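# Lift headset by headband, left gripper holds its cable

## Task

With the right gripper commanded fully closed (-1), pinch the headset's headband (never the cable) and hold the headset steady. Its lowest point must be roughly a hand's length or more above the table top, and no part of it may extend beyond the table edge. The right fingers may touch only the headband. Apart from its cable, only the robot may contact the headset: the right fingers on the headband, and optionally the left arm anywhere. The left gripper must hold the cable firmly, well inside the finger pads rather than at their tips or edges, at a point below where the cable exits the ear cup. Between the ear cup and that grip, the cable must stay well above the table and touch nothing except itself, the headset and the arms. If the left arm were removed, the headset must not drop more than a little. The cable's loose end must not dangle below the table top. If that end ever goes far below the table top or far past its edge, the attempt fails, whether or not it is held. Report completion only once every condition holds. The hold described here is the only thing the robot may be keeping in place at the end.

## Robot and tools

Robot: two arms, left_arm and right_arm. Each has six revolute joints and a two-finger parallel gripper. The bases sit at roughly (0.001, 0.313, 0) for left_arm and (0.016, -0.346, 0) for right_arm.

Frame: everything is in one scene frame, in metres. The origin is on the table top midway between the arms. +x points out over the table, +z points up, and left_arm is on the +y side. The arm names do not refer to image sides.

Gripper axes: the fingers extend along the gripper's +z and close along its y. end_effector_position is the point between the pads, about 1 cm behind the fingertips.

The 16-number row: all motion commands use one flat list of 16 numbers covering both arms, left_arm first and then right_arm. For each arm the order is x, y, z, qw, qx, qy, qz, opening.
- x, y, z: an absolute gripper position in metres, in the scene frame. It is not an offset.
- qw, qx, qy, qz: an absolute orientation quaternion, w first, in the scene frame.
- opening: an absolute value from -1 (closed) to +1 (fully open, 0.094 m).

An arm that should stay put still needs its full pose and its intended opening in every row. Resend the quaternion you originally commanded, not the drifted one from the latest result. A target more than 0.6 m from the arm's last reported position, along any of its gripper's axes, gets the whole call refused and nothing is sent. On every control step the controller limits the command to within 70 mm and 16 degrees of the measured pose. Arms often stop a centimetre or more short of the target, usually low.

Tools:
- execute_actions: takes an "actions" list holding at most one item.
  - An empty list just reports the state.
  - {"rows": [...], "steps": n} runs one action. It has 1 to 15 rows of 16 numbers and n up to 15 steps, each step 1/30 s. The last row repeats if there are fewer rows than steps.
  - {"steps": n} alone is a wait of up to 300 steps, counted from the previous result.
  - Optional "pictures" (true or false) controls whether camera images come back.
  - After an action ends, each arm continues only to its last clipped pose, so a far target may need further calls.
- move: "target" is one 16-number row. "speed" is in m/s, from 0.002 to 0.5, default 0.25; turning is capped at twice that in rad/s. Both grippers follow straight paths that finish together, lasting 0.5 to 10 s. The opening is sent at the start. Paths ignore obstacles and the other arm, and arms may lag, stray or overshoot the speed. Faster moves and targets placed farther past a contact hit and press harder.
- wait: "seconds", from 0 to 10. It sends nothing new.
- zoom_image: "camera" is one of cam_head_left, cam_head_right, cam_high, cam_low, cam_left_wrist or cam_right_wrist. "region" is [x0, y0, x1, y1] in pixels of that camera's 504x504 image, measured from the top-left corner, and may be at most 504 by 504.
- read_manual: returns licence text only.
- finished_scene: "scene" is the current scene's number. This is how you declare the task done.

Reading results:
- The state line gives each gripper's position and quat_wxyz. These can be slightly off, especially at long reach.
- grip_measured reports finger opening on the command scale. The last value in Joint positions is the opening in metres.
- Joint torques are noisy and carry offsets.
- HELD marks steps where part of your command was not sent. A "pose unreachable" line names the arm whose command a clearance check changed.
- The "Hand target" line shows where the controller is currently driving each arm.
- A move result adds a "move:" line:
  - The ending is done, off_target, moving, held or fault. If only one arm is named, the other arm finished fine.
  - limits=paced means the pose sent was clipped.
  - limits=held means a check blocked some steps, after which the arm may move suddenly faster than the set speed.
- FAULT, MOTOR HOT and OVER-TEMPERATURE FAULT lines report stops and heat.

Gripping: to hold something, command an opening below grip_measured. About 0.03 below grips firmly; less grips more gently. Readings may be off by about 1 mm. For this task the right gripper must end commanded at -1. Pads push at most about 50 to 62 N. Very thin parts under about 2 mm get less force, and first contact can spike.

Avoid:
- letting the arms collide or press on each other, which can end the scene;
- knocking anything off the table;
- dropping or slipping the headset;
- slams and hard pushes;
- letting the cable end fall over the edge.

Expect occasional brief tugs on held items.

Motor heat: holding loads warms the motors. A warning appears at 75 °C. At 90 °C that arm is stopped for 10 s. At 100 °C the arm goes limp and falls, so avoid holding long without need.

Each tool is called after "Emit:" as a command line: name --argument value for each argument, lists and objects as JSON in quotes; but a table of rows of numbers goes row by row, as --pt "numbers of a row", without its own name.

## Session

Emit:
execute_actions --actions '[]'

Scene clock: 0.00 s of 4000.00 s.
left_arm: end_effector_position=(+0.4204, +0.2198, +0.4179) grip_measured=+1.000 end_effector_quat_wxyz=(+0.754, +0.228, +0.614, -0.042) | right_arm: end_effector_position=(+0.0696, +0.0049, +0.2720) grip_measured=-0.824 end_effector_quat_wxyz=(-0.238, +0.739, -0.594, -0.210)
Joint positions: left_arm=[0.049 1.252 1.063 0.339 0.316 0.253 0.094] | right_arm=[ 1.429  1.398  1.534 -1.08  -0.171 -0.402  0.008]
Joint velocities: left_arm=[-0.017 -0.022  0.017  0.007 -0.007 -0.007  0.   ] | right_arm=[-0.002 -0.022 -0.002 -0.066  0.022 -0.066 -0.001]
Joint torques (N m, as the arm reports them, + toward a larger angle): no reading
Motor temperatures (°C, as the motors report them): left_arm=[21 22 22 23 20 19] | right_arm=[20 20 20 23 20 22]
Hand target (left_arm): +0.417, +0.220, +0.426; +0.760, +0.227, +0.607, -0.040
Hand target (right_arm): +0.070, +0.009, +0.281; -0.255, +0.738, -0.586, -0.217
camera_calibration (this result's frames):
cam_left_wrist: T_world_to_cam=[[-0.370085, -0.919779, -0.130554, 0.415801], [-0.10014, 0.17921, -0.978701, 0.462563], [0.923585, -0.349129, -0.15843, -0.143305], [0, 0, 0, 1]] pos_world=[0.332557, 0.249517, 0.484291]
cam_right_wrist: T_world_to_cam=[[0.994806, -0.0293054, -0.0974803, -0.0323003], [-0.0483928, -0.978674, -0.19964, 0.10938], [-0.0895508, 0.203321, -0.975008, 0.386422], [0, 0, 0, 1]] pos_world=[0.0720301, 0.0275336, 0.395453]

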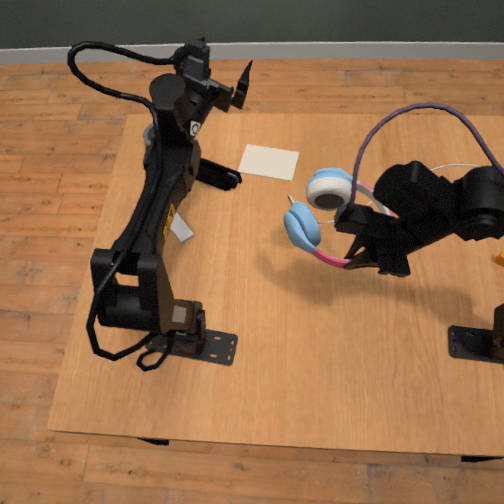

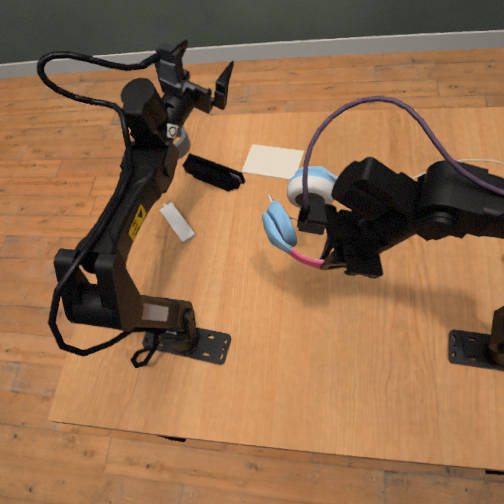

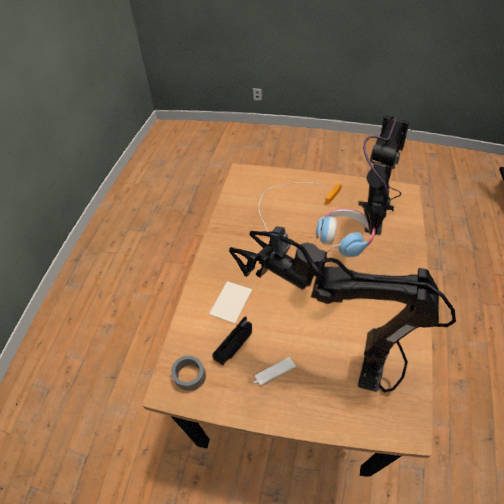

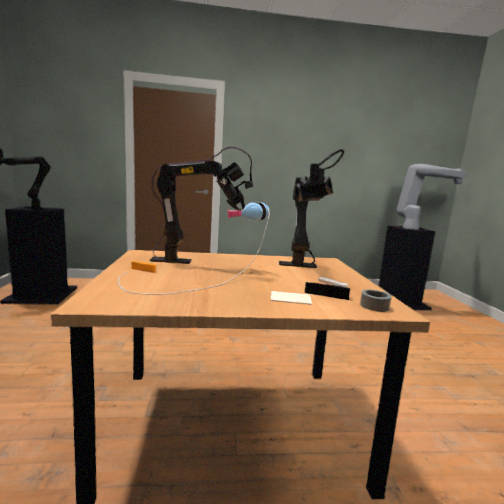

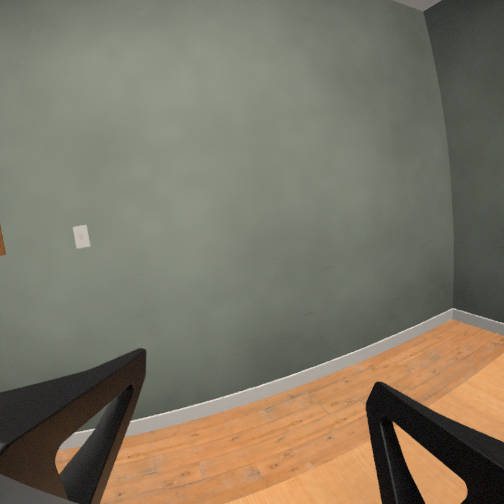

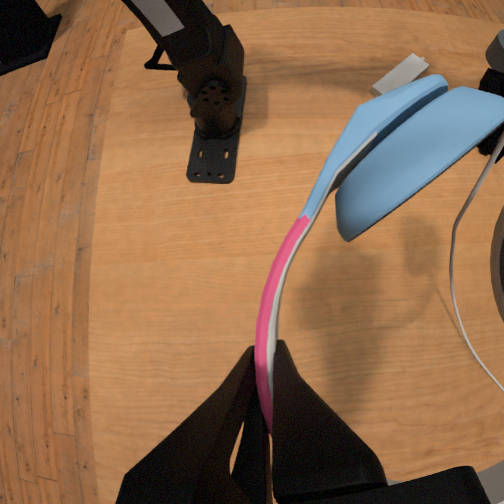

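Emit:
zoom_image --camera "cam_head_left" --region '[260, 140, 504, 300]'

Emit:
zoom_image --camera "cam_low" --region '[190, 160, 330, 300]'

Emit:
zoom_image --camera "cam_high" --region '[250, 160, 410, 290]'

Region (260, 140, 504, 300) of cam_head_left's 504x504 image, scaled by 2.066, with more detail than that image has; it fills the top 330 rows of this view, and the rest is white.

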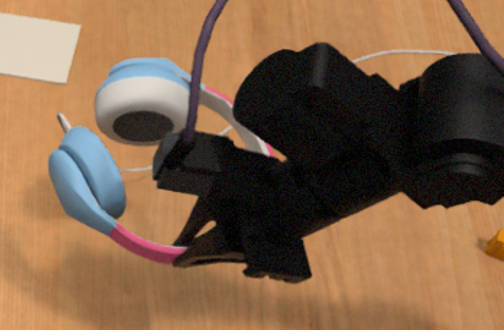

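Region (190, 160, 330, 300) of cam_low's 504x504 image, scaled by 3.600, with more detail than that image has.

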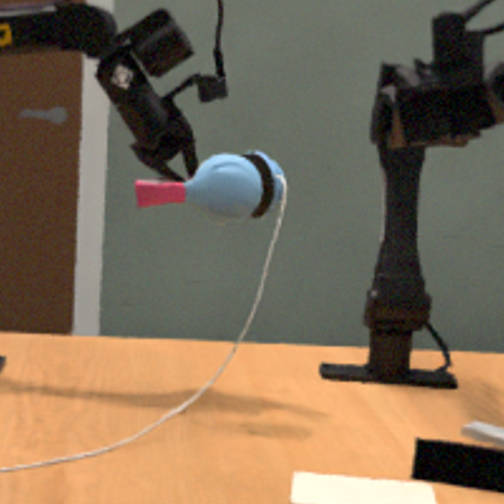

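Region (250, 160, 410, 290) of cam_high's 504x504 image, scaled by 3.150, with more detail than that image has; it fills the top 410 rows of this view, and the rest is white.

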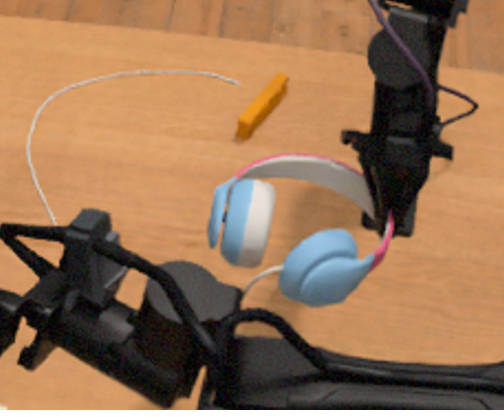

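Emit:
move --target '[0.29,0.12,0.21,0.575,0.322,0.704,-0.263,0.4, 0.23,-0.09,0.35,-0.255,0.738,-0.586,-0.217,-1]' --speed 0.16

Scene clock: 10.33 s of 4000.00 s.
left_arm: end_effector_position=(+0.2928, +0.1259, +0.1992) grip_measured=+0.402 end_effector_quat_wxyz=(+0.562, +0.316, +0.720, -0.255) | right_arm: end_effector_position=(+0.2335, -0.0924, +0.3379) grip_measured=-0.824 end_effector_quat_wxyz=(-0.263, +0.722, -0.604, -0.211)
Joint positions: left_arm=[-0.182  1.009  0.44   0.295  0.501  0.122  0.066] | right_arm=[ 0.672  1.609  2.041 -1.571 -0.554 -1.051  0.008]
Joint velocities: left_arm=[-0.012  0.007 -0.002  0.022  0.066 -0.022  0.   ] | right_arm=[-0.002 -0.002 -0.002  0.022 -0.081 -0.037  0.   ]
Joint torques (N m, as the arm reports them, + toward a larger angle): left_arm=[-0.73 -4.77  7.04  1.94  0.21 -0.05] | right_arm=[-0.52 -6.49  8.98  1.36 -0.63 -0.16]
Motor temperatures (°C, as the motors report them): left_arm=[21 23 24 25 20 19] | right_arm=[20 21 22 25 20 22]
Hand target (left_arm): +0.287, +0.123, +0.210; +0.574, +0.320, +0.706, -0.263
Hand target (right_arm): +0.232, -0.090, +0.351; -0.284, +0.726, -0.587, -0.218
Off the commanded pose (left_arm): 0.013 m, 3 deg.
Off the commanded pose (right_arm): 0.013 m, 3 deg.
joint sent to its limit (right arm) — the command would take joint 4 (wrist pitch) past its lower limit, so that joint was sent only as far as its limit.
After step 90, 4.87 s passed at rest.
move: off_target (left_arm, right_arm)
camera_calibration (this result's frames):
cam_left_wrist: T_world_to_cam=[[-0.698628, -0.694763, 0.170947, 0.261475], [-0.471998, 0.267969, -0.839887, 0.322621], [0.537714, -0.667455, -0.515138, 0.131208], [0, 0, 0, 1]] pos_world=[0.264398, 0.182786, 0.293857]
cam_right_wrist: T_world_to_cam=[[0.994099, -0.0701573, -0.0827408, -0.200446], [-0.0883137, -0.966326, -0.241691, 0.0598805], [-0.0629982, 0.247572, -0.966819, 0.480254], [0, 0, 0, 1]] pos_world=[0.234806, -0.0750961, 0.462206]

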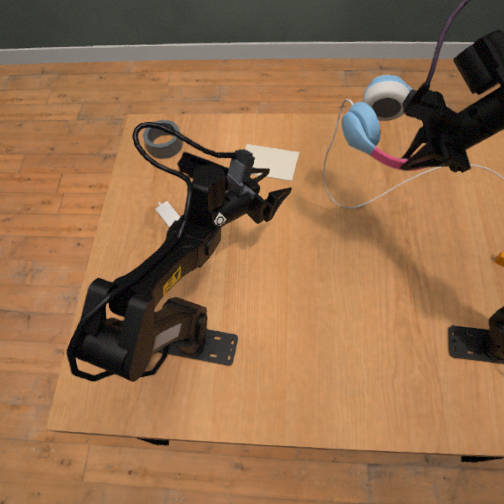

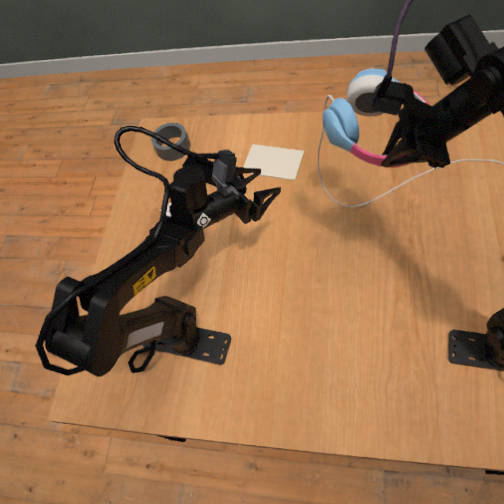

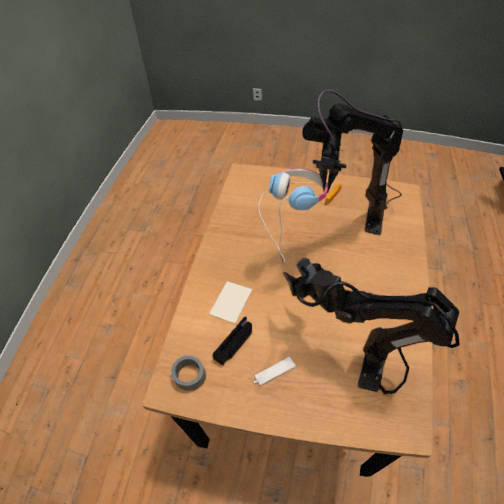

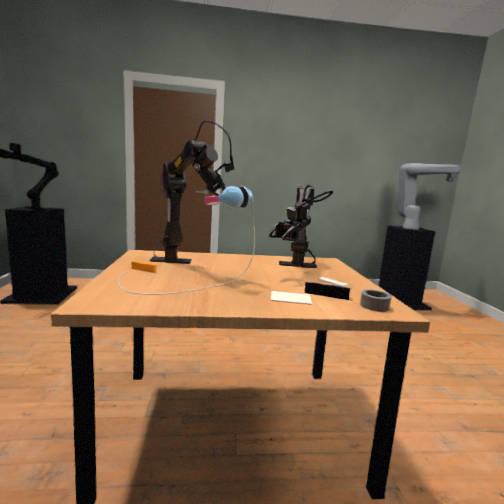

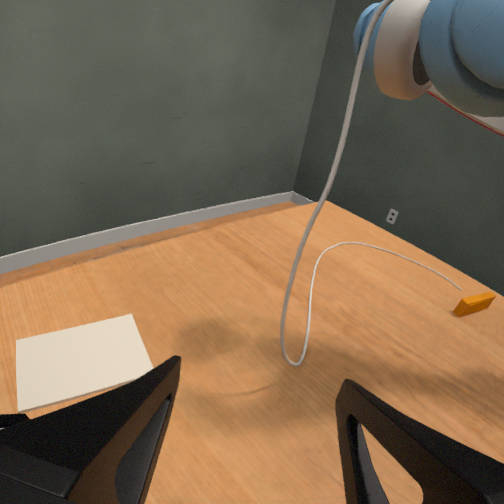

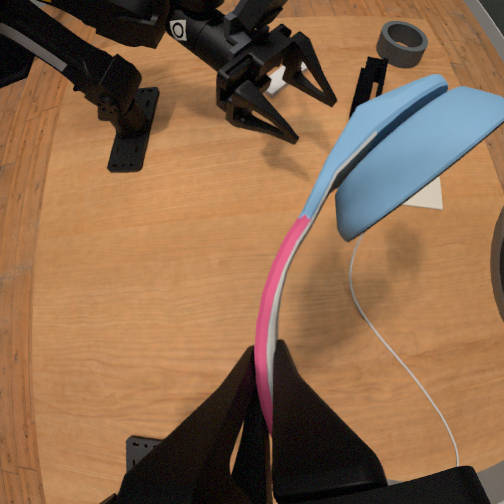

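Emit:
execute_actions --actions '[{"rows":[[0.2925,0.114,0.21,0.575,0.322,0.704,-0.263,0.4,0.232,-0.09,0.351,-0.284,0.726,-0.587,-0.218,-1],[0.295,0.108,0.21,0.575,0.322,0.704,-0.263,0.4,0.232,-0.09,0.351,-0.284,0.726,-0.587,-0.218,-1],[0.2975,0.102,0.21,0.575,0.322,0.704,-0.263,0.4,0.232,-0.09,0.351,-0.284,0.726,-0.587,-0.218,-1],[0.30,0.096,0.21,0.575,0.322,0.704,-0.263,0.4,0.232,-0.09,0.351,-0.284,0.726,-0.587,-0.218,-1],[0.3025,0.090,0.21,0.575,0.322,0.704,-0.263,0.4,0.232,-0.09,0.351,-0.284,0.726,-0.587,-0.218,-1],[0.305,0.084,0.209,0.575,0.322,0.704,-0.263,0.4,0.232,-0.09,0.351,-0.284,0.726,-0.587,-0.218,-1],[0.3075,0.078,0.209,0.575,0.322,0.704,-0.263,0.4,0.232,-0.09,0.351,-0.284,0.726,-0.587,-0.218,-1],[0.310,0.072,0.208,0.575,0.322,0.704,-0.263,0.4,0.232,-0.09,0.351,-0.284,0.726,-0.587,-0.218,-1],[0.3125,0.066,0.208,0.575,0.322,0.704,-0.263,0.4,0.232,-0.09,0.351,-0.284,0.726,-0.587,-0.218,-1],[0.315,0.060,0.207,0.575,0.322,0.704,-0.263,0.4,0.232,-0.09,0.351,-0.284,0.726,-0.587,-0.218,-1],[0.318,0.054,0.207,0.575,0.322,0.704,-0.263,0.4,0.232,-0.09,0.351,-0.284,0.726,-0.587,-0.218,-1]],"steps":15}]' --pictures false

Emit:
wait --seconds 0.3

Scene clock: 14.33 s of 4000.00 s.
left_arm: end_effector_position=(+0.3037, +0.0573, +0.1889) grip_measured=+0.402 end_effector_quat_wxyz=(+0.548, +0.340, +0.715, -0.270) | right_arm: end_effector_position=(+0.2334, -0.0923, +0.3380) grip_measured=-0.824 end_effector_quat_wxyz=(-0.264, +0.723, -0.603, -0.211)
Joint positions: left_arm=[-0.415  1.257  0.536  0.448  0.333  0.077  0.066] | right_arm=[ 0.672  1.609  2.041 -1.571 -0.556 -1.053  0.008]
Joint velocities: left_arm=[-0.042  0.125  0.061  0.11  -0.168  0.007 -0.   ] | right_arm=[ 0.002  0.007 -0.007 -0.007  0.051 -0.051  0.001]
Joint torques (N m, as the arm reports them, + toward a larger angle): left_arm=[-0.43 -4.11  9.28  2.06 -0.08 -0.01] | right_arm=[-0.55 -6.6   8.77  1.39 -0.62 -0.17]
Motor temperatures (°C, as the motors report them): left_arm=[21 23 24 26 20 19] | right_arm=[20 21 22 25 20 22]
Hand target (left_arm): +0.315, +0.055, +0.207; +0.574, +0.323, +0.705, -0.264
Hand target (right_arm): +0.232, -0.090, +0.351; -0.284, +0.726, -0.587, -0.217
Off the commanded pose (left_arm): 0.023 m, 4 deg.
Off the commanded pose (right_arm): 0.013 m, 3 deg.
Steps of this call (steps 1 to 90: nothing new was sent; then 0.50 s passed at rest; steps 91 to 105: all 15 steps of this action). Readings (end_effector_position):
91: left_arm (+0.2926, +0.1249, +0.2000) | right_arm (+0.2334, -0.0923, +0.3380)
92: left_arm (+0.2916, +0.1219, +0.2009) | right_arm (+0.2334, -0.0923, +0.3380)
94: left_arm (+0.2884, +0.1109, +0.2011) | right_arm (+0.2334, -0.0923, +0.3380)
98: left_arm (+0.2895, +0.0857, +0.1947) | right_arm (+0.2334, -0.0923, +0.3380)
105: the state above

Scene clock: 14.63 s of 4000.00 s.
left_arm: end_effector_position=(+0.3099, +0.0592, +0.1952) grip_measured=+0.402 end_effector_quat_wxyz=(+0.562, +0.329, +0.712, -0.262) | right_arm: end_effector_position=(+0.2334, -0.0923, +0.3380) grip_measured=-0.824 end_effector_quat_wxyz=(-0.264, +0.723, -0.603, -0.211)
Joint positions: left_arm=[-0.415  1.261  0.54   0.477  0.304  0.071  0.066] | right_arm=[ 0.672  1.609  2.041 -1.571 -0.556 -1.053  0.008]
Joint velocities: left_arm=[ 0.007 -0.007 -0.022 -0.007 -0.051 -0.022 -0.   ] | right_arm=[-0.007 -0.017  0.007  0.051  0.022 -0.037 -0.   ]
Joint torques (N m, as the arm reports them, + toward a larger angle): left_arm=[-0.38 -3.69  9.3   2.01 -0.12 -0.13] | right_arm=[-0.55 -6.59  8.78  1.39 -0.62 -0.18]
Motor temperatures (°C, as the motors report them): left_arm=[21 23 24 26 20 19] | right_arm=[20 21 22 25 20 22]
Hand target (left_arm): +0.315, +0.055, +0.207; +0.574, +0.323, +0.705, -0.264
Hand target (right_arm): +0.232, -0.090, +0.351; -0.284, +0.726, -0.587, -0.217
Off the commanded pose (left_arm): 0.015 m, 2 deg.
Off the commanded pose (right_arm): 0.013 m, 3 deg.
Steps of this call (steps 1 to 9: nothing new was sent). Readings (end_effector_position):
1: left_arm (+0.3053, +0.0575, +0.1896) | right_arm (+0.2334, -0.0923, +0.3380)
2: left_arm (+0.3064, +0.0579, +0.1904) | right_arm (+0.2334, -0.0923, +0.3380)
4: left_arm (+0.3080, +0.0585, +0.1925) | right_arm (+0.2334, -0.0923, +0.3380)
8: left_arm (+0.3098, +0.0591, +0.1951) | right_arm (+0.2334, -0.0923, +0.3380)
9: the state above
camera_calibration (this result's frames):
cam_left_wrist: T_world_to_cam=[[-0.721205, -0.673475, 0.162155, 0.235258], [-0.454073, 0.282828, -0.844882, 0.339809], [0.523146, -0.682963, -0.509784, 0.079831], [0, 0, 0, 1]] pos_world=[0.282204, 0.116854, 0.289647]
cam_right_wrist: T_world_to_cam=[[0.994322, -0.0676723, -0.0821204, -0.200282], [-0.0858192, -0.966261, -0.242849, 0.0598678], [-0.0629156, 0.248517, -0.966582, 0.480316], [0, 0, 0, 1]] pos_world=[0.234502, -0.0750726, 0.462357]

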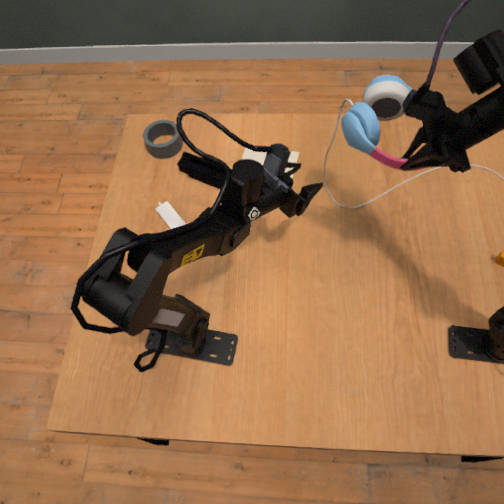

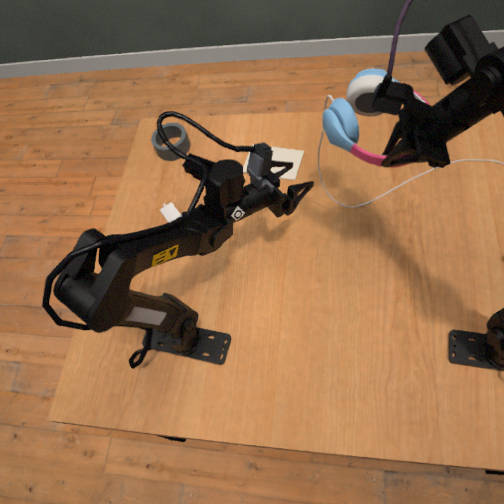

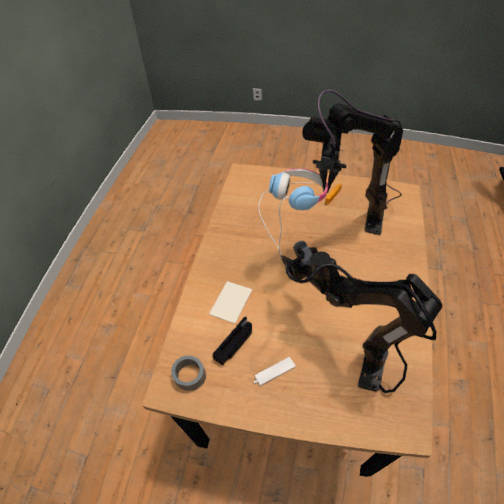

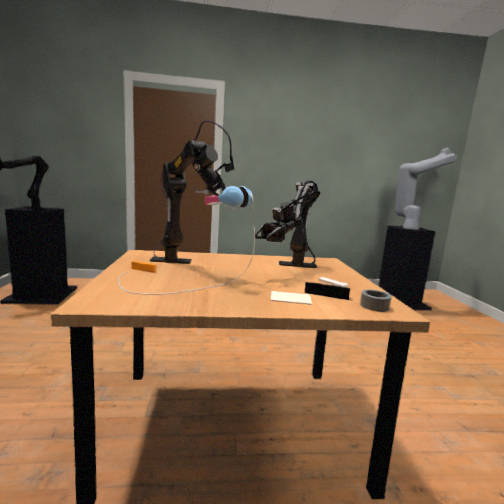

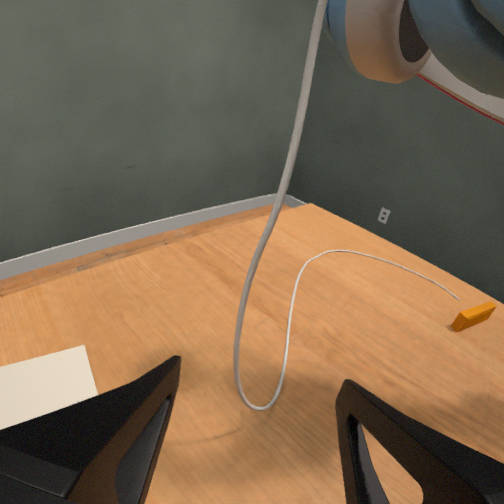

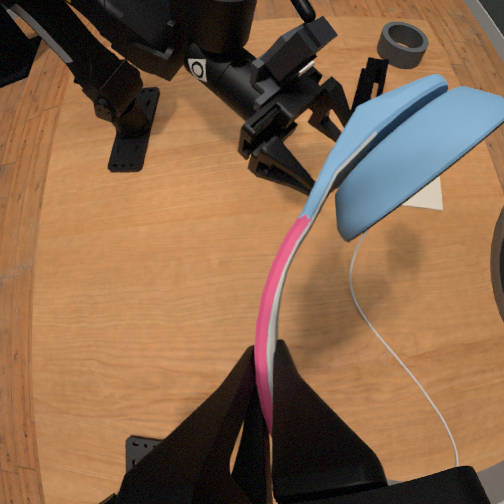

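Emit:
zoom_image --camera "cam_low" --region '[215, 180, 305, 270]'

Emit:
zoom_image --camera "cam_high" --region '[250, 190, 340, 290]'

Emit:
zoom_image --camera "cam_head_right" --region '[240, 90, 370, 220]'

Region (215, 180, 305, 270) of cam_low's 504x504 image, scaled by 5.600, with more detail than that image has.

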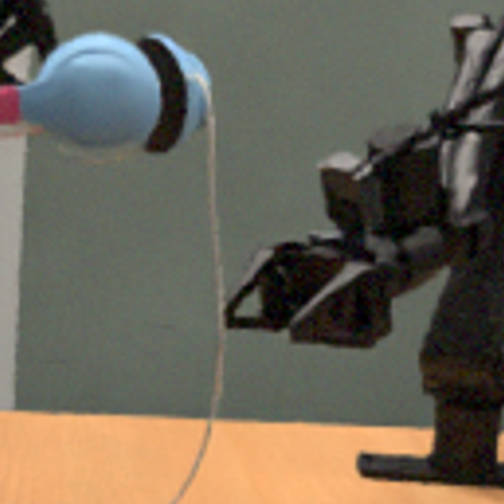

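Region (250, 190, 340, 290) of cam_high's 504x504 image, scaled by 5.040, with more detail than that image has; it fills the left 454 columns of this view, and the rest is white.

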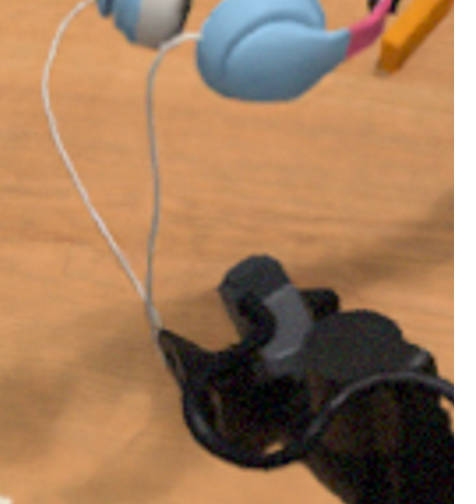

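Region (240, 90, 370, 220) of cam_head_right's 504x504 image, scaled by 3.877, with more detail than that image has.

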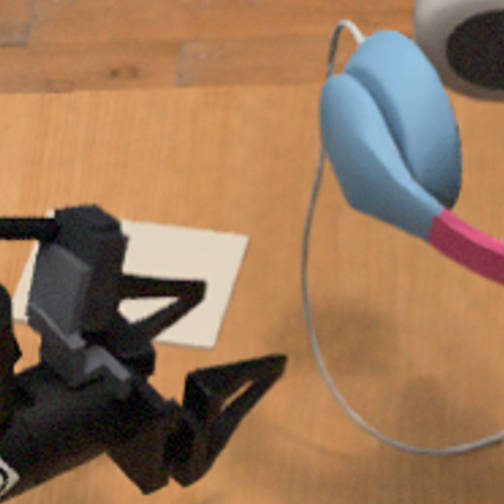

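Emit:
execute_actions --actions '[{"rows":[[0.323,0.051,0.207,0.575,0.322,0.704,-0.263,0.4,0.232,-0.09,0.351,-0.284,0.726,-0.587,-0.218,-1],[0.328,0.048,0.2065,0.575,0.322,0.704,-0.263,0.4,0.232,-0.09,0.351,-0.284,0.726,-0.587,-0.218,-1],[0.333,0.044,0.206,0.575,0.322,0.704,-0.263,0.4,0.232,-0.09,0.351,-0.284,0.726,-0.587,-0.218,-1],[0.337,0.040,0.2055,0.575,0.322,0.704,-0.263,0.4,0.232,-0.09,0.351,-0.284,0.726,-0.587,-0.218,-1],[0.341,0.036,0.205,0.575,0.322,0.704,-0.263,0.4,0.232,-0.09,0.351,-0.284,0.726,-0.587,-0.218,-1],[0.345,0.032,0.2045,0.575,0.322,0.704,-0.263,0.4,0.232,-0.09,0.351,-0.284,0.726,-0.587,-0.218,-1],[0.349,0.028,0.204,0.575,0.322,0.704,-0.263,0.4,0.232,-0.09,0.351,-0.284,0.726,-0.587,-0.218,-1],[0.353,0.024,0.2035,0.575,0.322,0.704,-0.263,0.4,0.232,-0.09,0.351,-0.284,0.726,-0.587,-0.218,-1],[0.357,0.020,0.203,0.575,0.322,0.704,-0.263,0.3,0.232,-0.09,0.351,-0.284,0.726,-0.587,-0.218,-1],[0.361,0.016,0.2025,0.575,0.322,0.704,-0.263,0.2,0.232,-0.09,0.351,-0.284,0.726,-0.587,-0.218,-1],[0.364,0.013,0.202,0.575,0.322,0.704,-0.263,0.1,0.232,-0.09,0.351,-0.284,0.726,-0.587,-0.218,-1]],"steps":15}]' --pictures false

Emit:
wait --seconds 0.3

Emit:
zoom_image --camera "cam_head_right" --region '[260, 90, 370, 200]'

Emit:
zoom_image --camera "cam_low" --region '[225, 190, 295, 260]'

Scene clock: 19.20 s of 4000.00 s.
left_arm: end_effector_position=(+0.3566, +0.0181, +0.1876) grip_measured=+0.102 end_effector_quat_wxyz=(+0.559, +0.330, +0.715, -0.261) | right_arm: end_effector_position=(+0.2334, -0.0923, +0.3380) grip_measured=-0.824 end_effector_quat_wxyz=(-0.264, +0.723, -0.602, -0.211)
Joint positions: left_arm=[-0.451  1.54   0.737  0.553  0.269  0.064  0.052] | right_arm=[ 0.672  1.609  2.041 -1.571 -0.556 -1.054  0.008]
Joint velocities: left_arm=[-0.012  0.056  0.046  0.066 -0.11   0.022 -0.   ] | right_arm=[ 0.012 -0.002 -0.012  0.007  0.007  0.051 -0.   ]
Joint torques (N m, as the arm reports them, + toward a larger angle): left_arm=[-0.36 -6.47  9.04  2.04 -0.03 -0.03] | right_arm=[-0.55 -6.59  8.79  1.38 -0.61 -0.17]
Motor temperatures (°C, as the motors report them): left_arm=[21 23 25 26 20 19] | right_arm=[20 21 23 25 20 22]
Hand target (left_arm): +0.362, +0.013, +0.202; +0.575, +0.322, +0.704, -0.263
Hand target (right_arm): +0.232, -0.090, +0.351; -0.284, +0.726, -0.587, -0.217
Off the commanded pose (left_arm): 0.017 m, 2 deg.
Off the commanded pose (right_arm): 0.013 m, 3 deg.
Steps of this call (steps 1 to 90: nothing new was sent; then 1.07 s passed at rest; steps 91 to 105: all 15 steps of this action). Readings (end_effector_position):
91: left_arm (+0.3112, +0.0592, +0.1961) | right_arm (+0.2334, -0.0923, +0.3380)
92: left_arm (+0.3132, +0.0580, +0.1965) | right_arm (+0.2334, -0.0923, +0.3380)
94: left_arm (+0.3209, +0.0532, +0.1967) | right_arm (+0.2334, -0.0923, +0.3380)
98: left_arm (+0.3376, +0.0384, +0.1928) | right_arm (+0.2334, -0.0923, +0.3380)
105: the state above

Scene clock: 19.50 s of 4000.00 s.
left_arm: end_effector_position=(+0.3583, +0.0180, +0.1906) grip_measured=+0.102 end_effector_quat_wxyz=(+0.564, +0.327, +0.712, -0.260) | right_arm: end_effector_position=(+0.2334, -0.0923, +0.3380) grip_measured=-0.824 end_effector_quat_wxyz=(-0.264, +0.723, -0.602, -0.211)
Joint positions: left_arm=[-0.451  1.541  0.74   0.562  0.264  0.063  0.052] | right_arm=[ 0.672  1.609  2.041 -1.571 -0.556 -1.054  0.008]
Joint velocities: left_arm=[-0.022  0.007  0.007  0.037 -0.095 -0.051  0.   ] | right_arm=[ 0.007  0.007 -0.002 -0.066  0.007 -0.022  0.   ]
Joint torques (N m, as the arm reports them, + toward a larger angle): left_arm=[-0.48 -5.97  8.73  1.97 -0.08 -0.05] | right_arm=[-0.55 -6.6   8.78  1.39 -0.61 -0.17]
Motor temperatures (°C, as the motors report them): left_arm=[21 23 25 26 20 19] | right_arm=[20 21 23 25 20 22]
Hand target (left_arm): +0.362, +0.013, +0.202; +0.575, +0.322, +0.704, -0.263
Hand target (right_arm): +0.232, -0.090, +0.351; -0.284, +0.726, -0.587, -0.217
Off the commanded pose (left_arm): 0.014 m, 2 deg.
Off the commanded pose (right_arm): 0.013 m, 3 deg.
Steps of this call (steps 1 to 9: nothing new was sent). Readings (end_effector_position):
1: left_arm (+0.3570, +0.0180, +0.1877) | right_arm (+0.2334, -0.0923, +0.3380)
2: left_arm (+0.3573, +0.0181, +0.1881) | right_arm (+0.2334, -0.0923, +0.3380)
4: left_arm (+0.3578, +0.0180, +0.1894) | right_arm (+0.2334, -0.0923, +0.3380)
8: left_arm (+0.3583, +0.0180, +0.1905) | right_arm (+0.2334, -0.0923, +0.3380)
9: the state above
camera_calibration (this result's frames):
cam_left_wrist: T_world_to_cam=[[-0.71795, -0.677389, 0.160288, 0.242418], [-0.453443, 0.280402, -0.846029, 0.369566], [0.528146, -0.680087, -0.508472, 0.021897], [0, 0, 0, 1]] pos_world=[0.330056, 0.0754759, 0.284941]
cam_right_wrist: T_world_to_cam=[[0.994362, -0.06738, -0.0818788, -0.200346], [-0.0854758, -0.966287, -0.242865, 0.0597907], [-0.0627542, 0.248494, -0.966598, 0.480282], [0, 0, 0, 1]] pos_world=[0.234467, -0.0750717, 0.462357]

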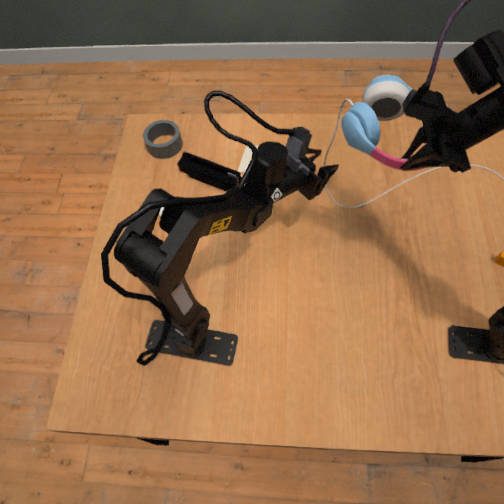

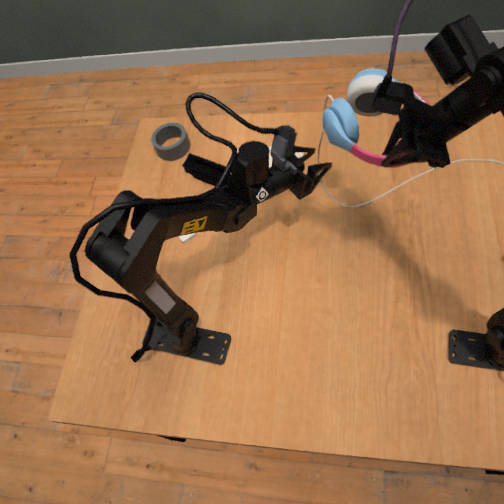

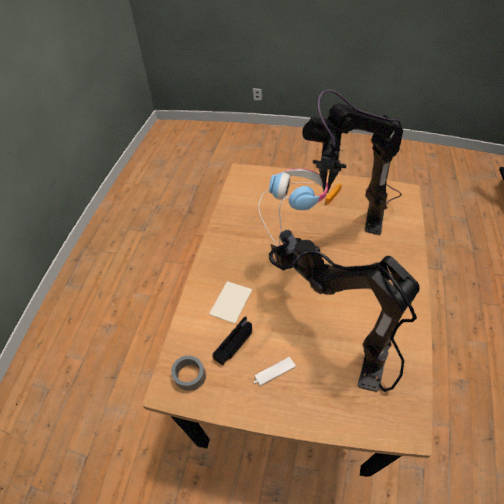

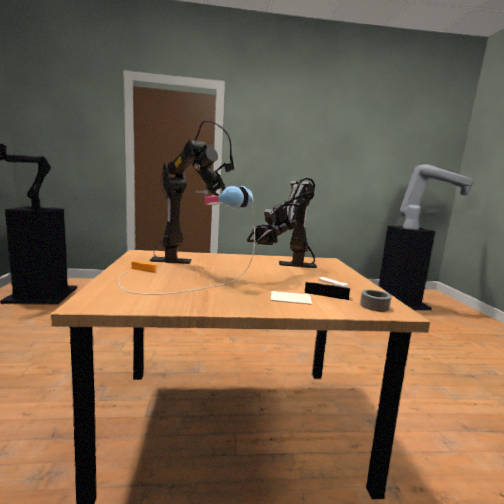

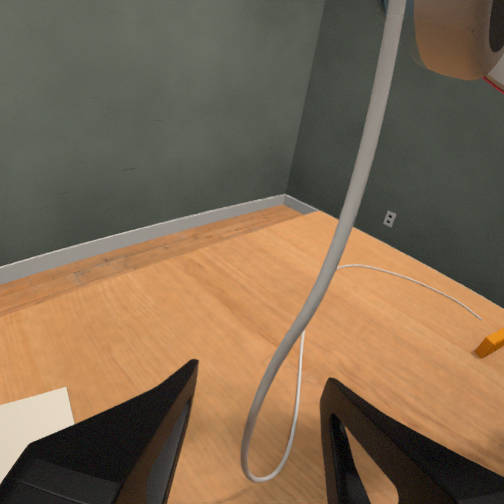

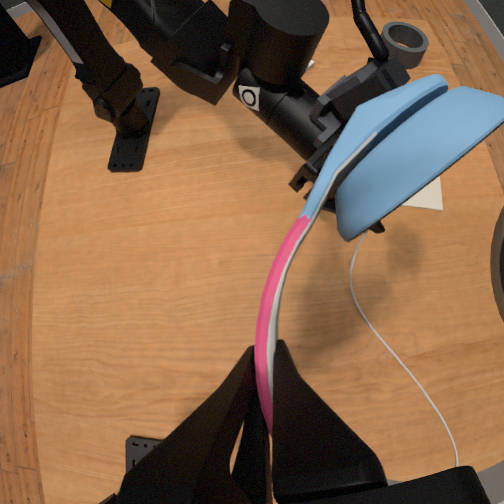

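Region (260, 90, 370, 200) of cam_head_right's 504x504 image, scaled by 4.582, with more detail than that image has.

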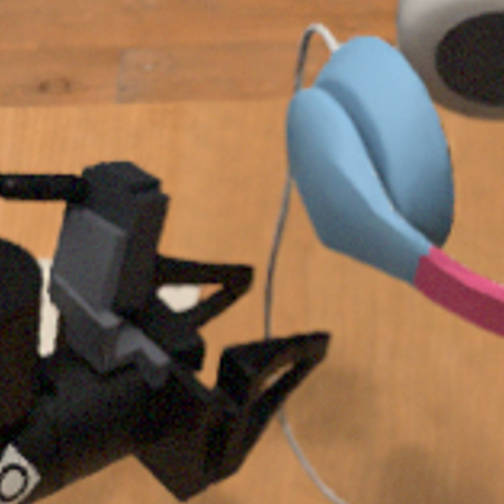

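Region (225, 190, 295, 260) of cam_low's 504x504 image, scaled by 7.200, with more detail than that image has.

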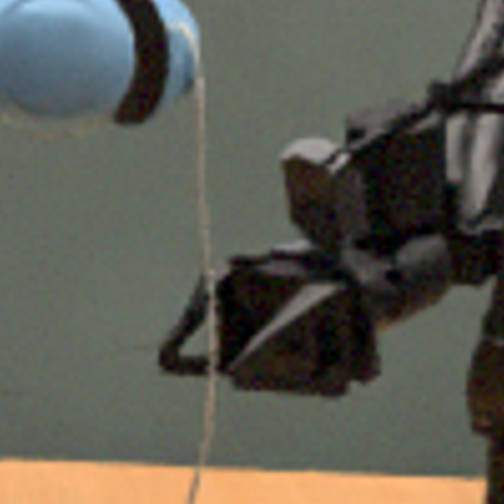

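Emit:
execute_actions --actions '[{"rows":[[0.364,0.013,0.202,0.583,0.345,0.693,-0.244,0.0,0.232,-0.09,0.351,-0.284,0.726,-0.587,-0.218,-1],[0.364,0.013,0.202,0.590,0.367,0.681,-0.225,-0.1,0.232,-0.09,0.351,-0.284,0.726,-0.587,-0.218,-1],[0.364,0.013,0.202,0.597,0.389,0.669,-0.205,-0.2,0.232,-0.09,0.351,-0.284,0.726,-0.587,-0.218,-1],[0.364,0.013,0.202,0.6044,0.4111,0.6559,-0.1857,-0.3,0.232,-0.09,0.351,-0.284,0.726,-0.587,-0.218,-1],[0.364,0.013,0.202,0.6044,0.4111,0.6559,-0.1857,-0.4,0.232,-0.09,0.351,-0.284,0.726,-0.587,-0.218,-1],[0.364,0.013,0.202,0.6044,0.4111,0.6559,-0.1857,-0.5,0.232,-0.09,0.351,-0.284,0.726,-0.587,-0.218,-1],[0.364,0.013,0.202,0.6044,0.4111,0.6559,-0.1857,-0.6,0.232,-0.09,0.351,-0.284,0.726,-0.587,-0.218,-1],[0.364,0.013,0.202,0.6044,0.4111,0.6559,-0.1857,-0.7,0.232,-0.09,0.351,-0.284,0.726,-0.587,-0.218,-1],[0.364,0.013,0.202,0.6044,0.4111,0.6559,-0.1857,-0.8,0.232,-0.09,0.351,-0.284,0.726,-0.587,-0.218,-1],[0.364,0.013,0.202,0.6044,0.4111,0.6559,-0.1857,-0.86,0.232,-0.09,0.351,-0.284,0.726,-0.587,-0.218,-1],[0.364,0.013,0.202,0.6044,0.4111,0.6559,-0.1857,-0.92,0.232,-0.09,0.351,-0.284,0.726,-0.587,-0.218,-1],[0.364,0.013,0.202,0.6044,0.4111,0.6559,-0.1857,-1,0.232,-0.09,0.351,-0.284,0.726,-0.587,-0.218,-1]],"steps":15}]' --pictures false

Emit:
wait --seconds 0.3

Emit:
zoom_image --camera "cam_low" --region '[230, 205, 285, 260]'

Emit:
zoom_image --camera "cam_head_right" --region '[280, 120, 360, 200]'

Emit:
zoom_image --camera "cam_left_wrist" --region '[190, 330, 364, 504]'

Scene clock: 22.33 s of 4000.00 s.
left_arm: end_effector_position=(+0.3588, +0.0181, +0.1914) grip_measured=-0.958 end_effector_quat_wxyz=(+0.591, +0.405, +0.670, -0.193) | right_arm: end_effector_position=(+0.2334, -0.0923, +0.3380) grip_measured=-0.824 end_effector_quat_wxyz=(-0.264, +0.723, -0.602, -0.211)
Joint positions: left_arm=[-0.451  1.541  0.74   0.565  0.261  0.29   0.002] | right_arm=[ 0.672  1.609  2.041 -1.571 -0.556 -1.054  0.008]
Joint velocities: left_arm=[ 0.007 -0.007  0.007 -0.037  0.022  0.095 -0.   ] | right_arm=[-0.002  0.002 -0.007  0.007 -0.037 -0.022 -0.001]
Joint torques (N m, as the arm reports them, + toward a larger angle): left_arm=[-0.35 -5.9   9.04  1.99  0.    0.09] | right_arm=[-0.54 -6.6   8.76  1.38 -0.62 -0.17]
Motor temperatures (°C, as the motors report them): left_arm=[21 23 26 26 20 19] | right_arm=[20 22 23 25 20 22]
Hand target (left_arm): +0.364, +0.013, +0.202; +0.605, +0.411, +0.656, -0.186
Hand target (right_arm): +0.232, -0.090, +0.351; -0.284, +0.726, -0.587, -0.217
Off the commanded pose (left_arm): 0.013 m, 2 deg.
Off the commanded pose (right_arm): 0.013 m, 3 deg.
Steps of this call (steps 1 to 70: nothing new was sent; steps 71 to 85: all 15 steps of this action). Readings (end_effector_position):
71: left_arm (+0.3584, +0.0180, +0.1908) | right_arm (+0.2334, -0.0923, +0.3380)
72: left_arm (+0.3584, +0.0180, +0.1908) | right_arm (+0.2334, -0.0923, +0.3380)
74: left_arm (+0.3586, +0.0181, +0.1909) | right_arm (+0.2334, -0.0923, +0.3380)
78: left_arm (+0.3588, +0.0181, +0.1914) | right_arm (+0.2334, -0.0923, +0.3380)
85: the state above

Scene clock: 22.63 s of 4000.00 s.
left_arm: end_effector_position=(+0.3588, +0.0181, +0.1914) grip_measured=-0.958 end_effector_quat_wxyz=(+0.592, +0.409, +0.667, -0.189) | right_arm: end_effector_position=(+0.2334, -0.0923, +0.3380) grip_measured=-0.824 end_effector_quat_wxyz=(-0.264, +0.723, -0.602, -0.211)
Joint positions: left_arm=[-0.451  1.541  0.74   0.565  0.261  0.303  0.002] | right_arm=[ 0.672  1.609  2.041 -1.571 -0.556 -1.054  0.008]
Joint velocities: left_arm=[0.002 0.012 0.017 0.022 0.037 0.066 0.002] | right_arm=[-0.012  0.002 -0.007  0.022 -0.007 -0.007  0.001]
Joint torques (N m, as the arm reports them, + toward a larger angle): left_arm=[-0.33 -5.88  9.13  1.98  0.01  0.15] | right_arm=[-0.55 -6.59  8.78  1.38 -0.61 -0.17]
Motor temperatures (°C, as the motors report them): left_arm=[21 23 26 26 20 19] | right_arm=[20 22 23 25 20 22]
Hand target (left_arm): +0.364, +0.013, +0.202; +0.605, +0.411, +0.656, -0.186
Hand target (right_arm): +0.232, -0.090, +0.351; -0.284, +0.726, -0.587, -0.217
Off the commanded pose (left_arm): 0.013 m, 2 deg.
Off the commanded pose (right_arm): 0.013 m, 3 deg.
Steps of this call (steps 1 to 9: nothing new was sent). Readings (end_effector_position):
1: left_arm (+0.3588, +0.0181, +0.1914) | right_arm (+0.2334, -0.0923, +0.3380)
2: left_arm (+0.3588, +0.0181, +0.1914) | right_arm (+0.2334, -0.0923, +0.3380)
4: left_arm (+0.3588, +0.0181, +0.1914) | right_arm (+0.2334, -0.0923, +0.3380)
8: left_arm (+0.3588, +0.0181, +0.1914) | right_arm (+0.2334, -0.0923, +0.3380)
9: the state above
camera_calibration (this result's frames):
cam_left_wrist: T_world_to_cam=[[-0.760648, -0.644903, -0.074261, 0.302353], [-0.279989, 0.429127, -0.858753, 0.307905], [0.585679, -0.632417, -0.50698, 0.000365571], [0, 0, 0, 1]] pos_world=[0.31598, 0.0630889, 0.287053]
cam_right_wrist: T_world_to_cam=[[0.994362, -0.06738, -0.0818788, -0.200346], [-0.0854758, -0.966287, -0.242865, 0.0597907], [-0.0627542, 0.248494, -0.966598, 0.480282], [0, 0, 0, 1]] pos_world=[0.234467, -0.0750717, 0.462357]

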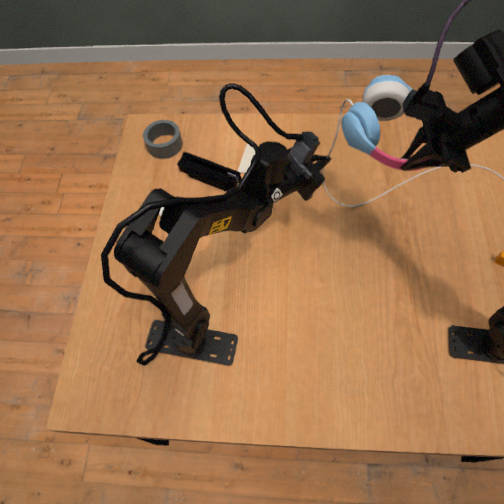

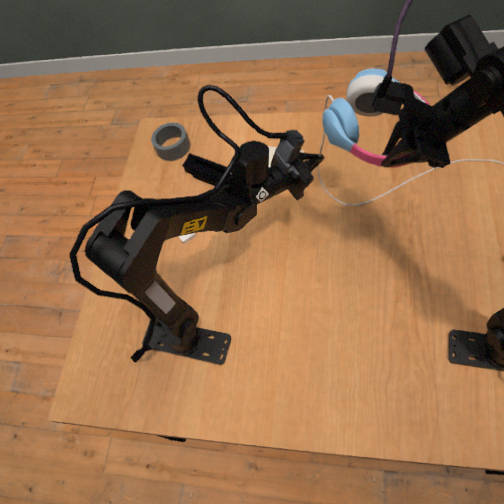

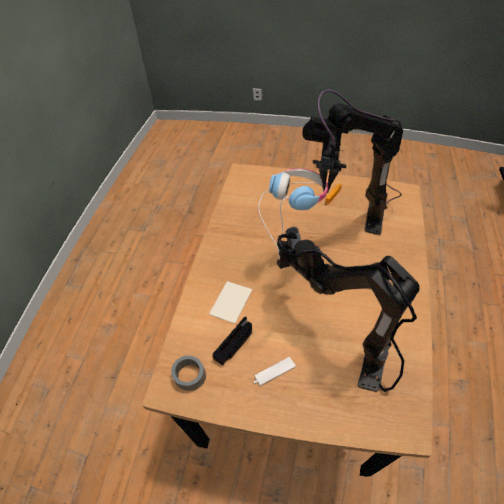

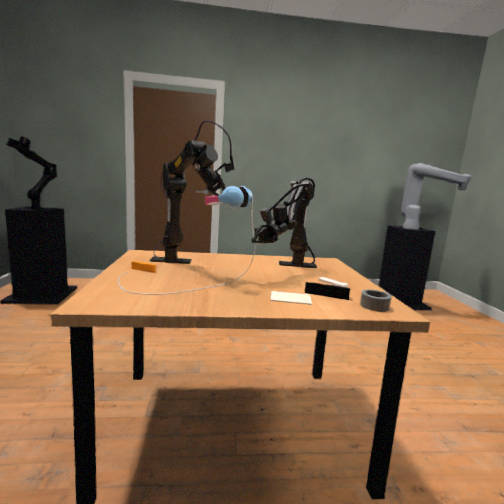

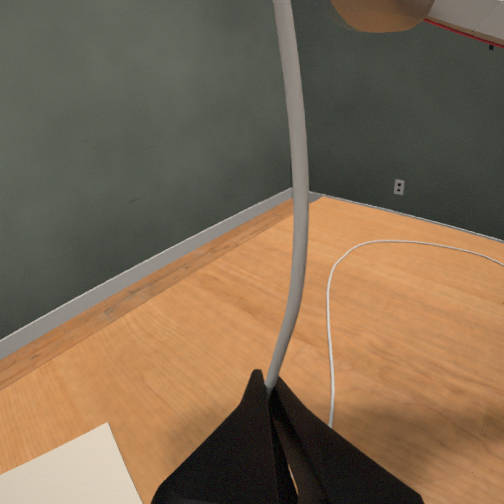

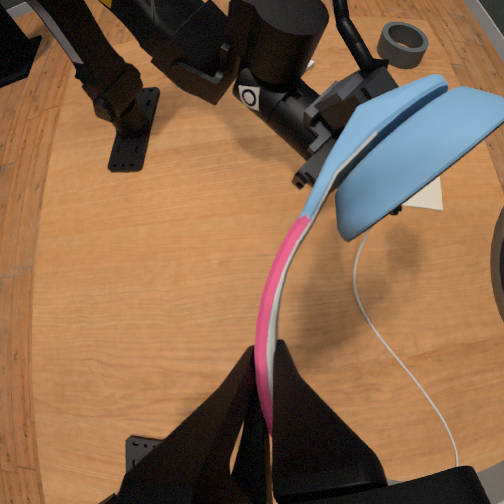

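Region (230, 205, 285, 260) of cam_low's 504x504 image, scaled by 9.164, with more detail than that image has.

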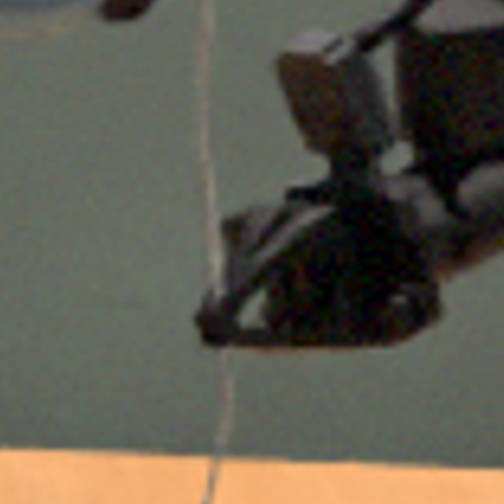

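Region (280, 120, 360, 200) of cam_head_right's 504x504 image, scaled by 6.300, with more detail than that image has.

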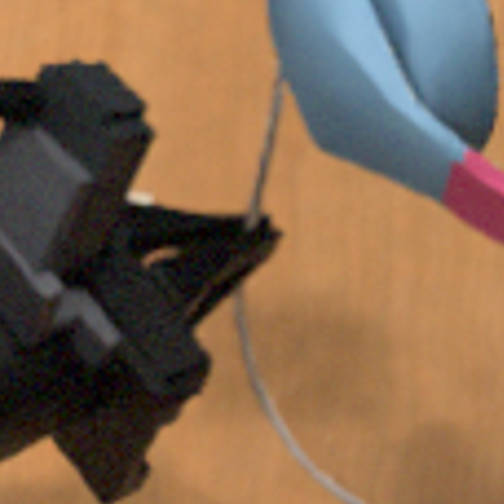

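Region (190, 330, 364, 504) of cam_left_wrist's 504x504 image, scaled by 2.897, with more detail than that image has.

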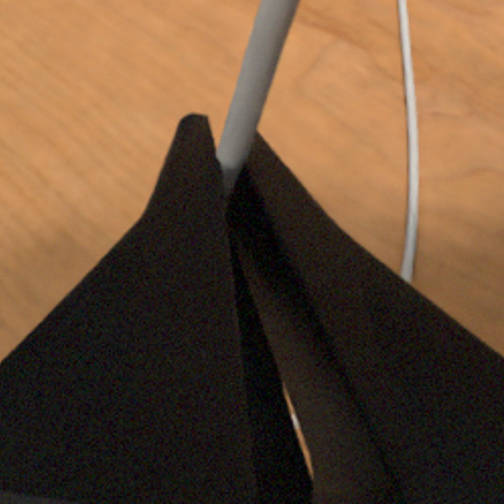

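Emit:
finished_scene --scene 2

The scene is finished: the task was done.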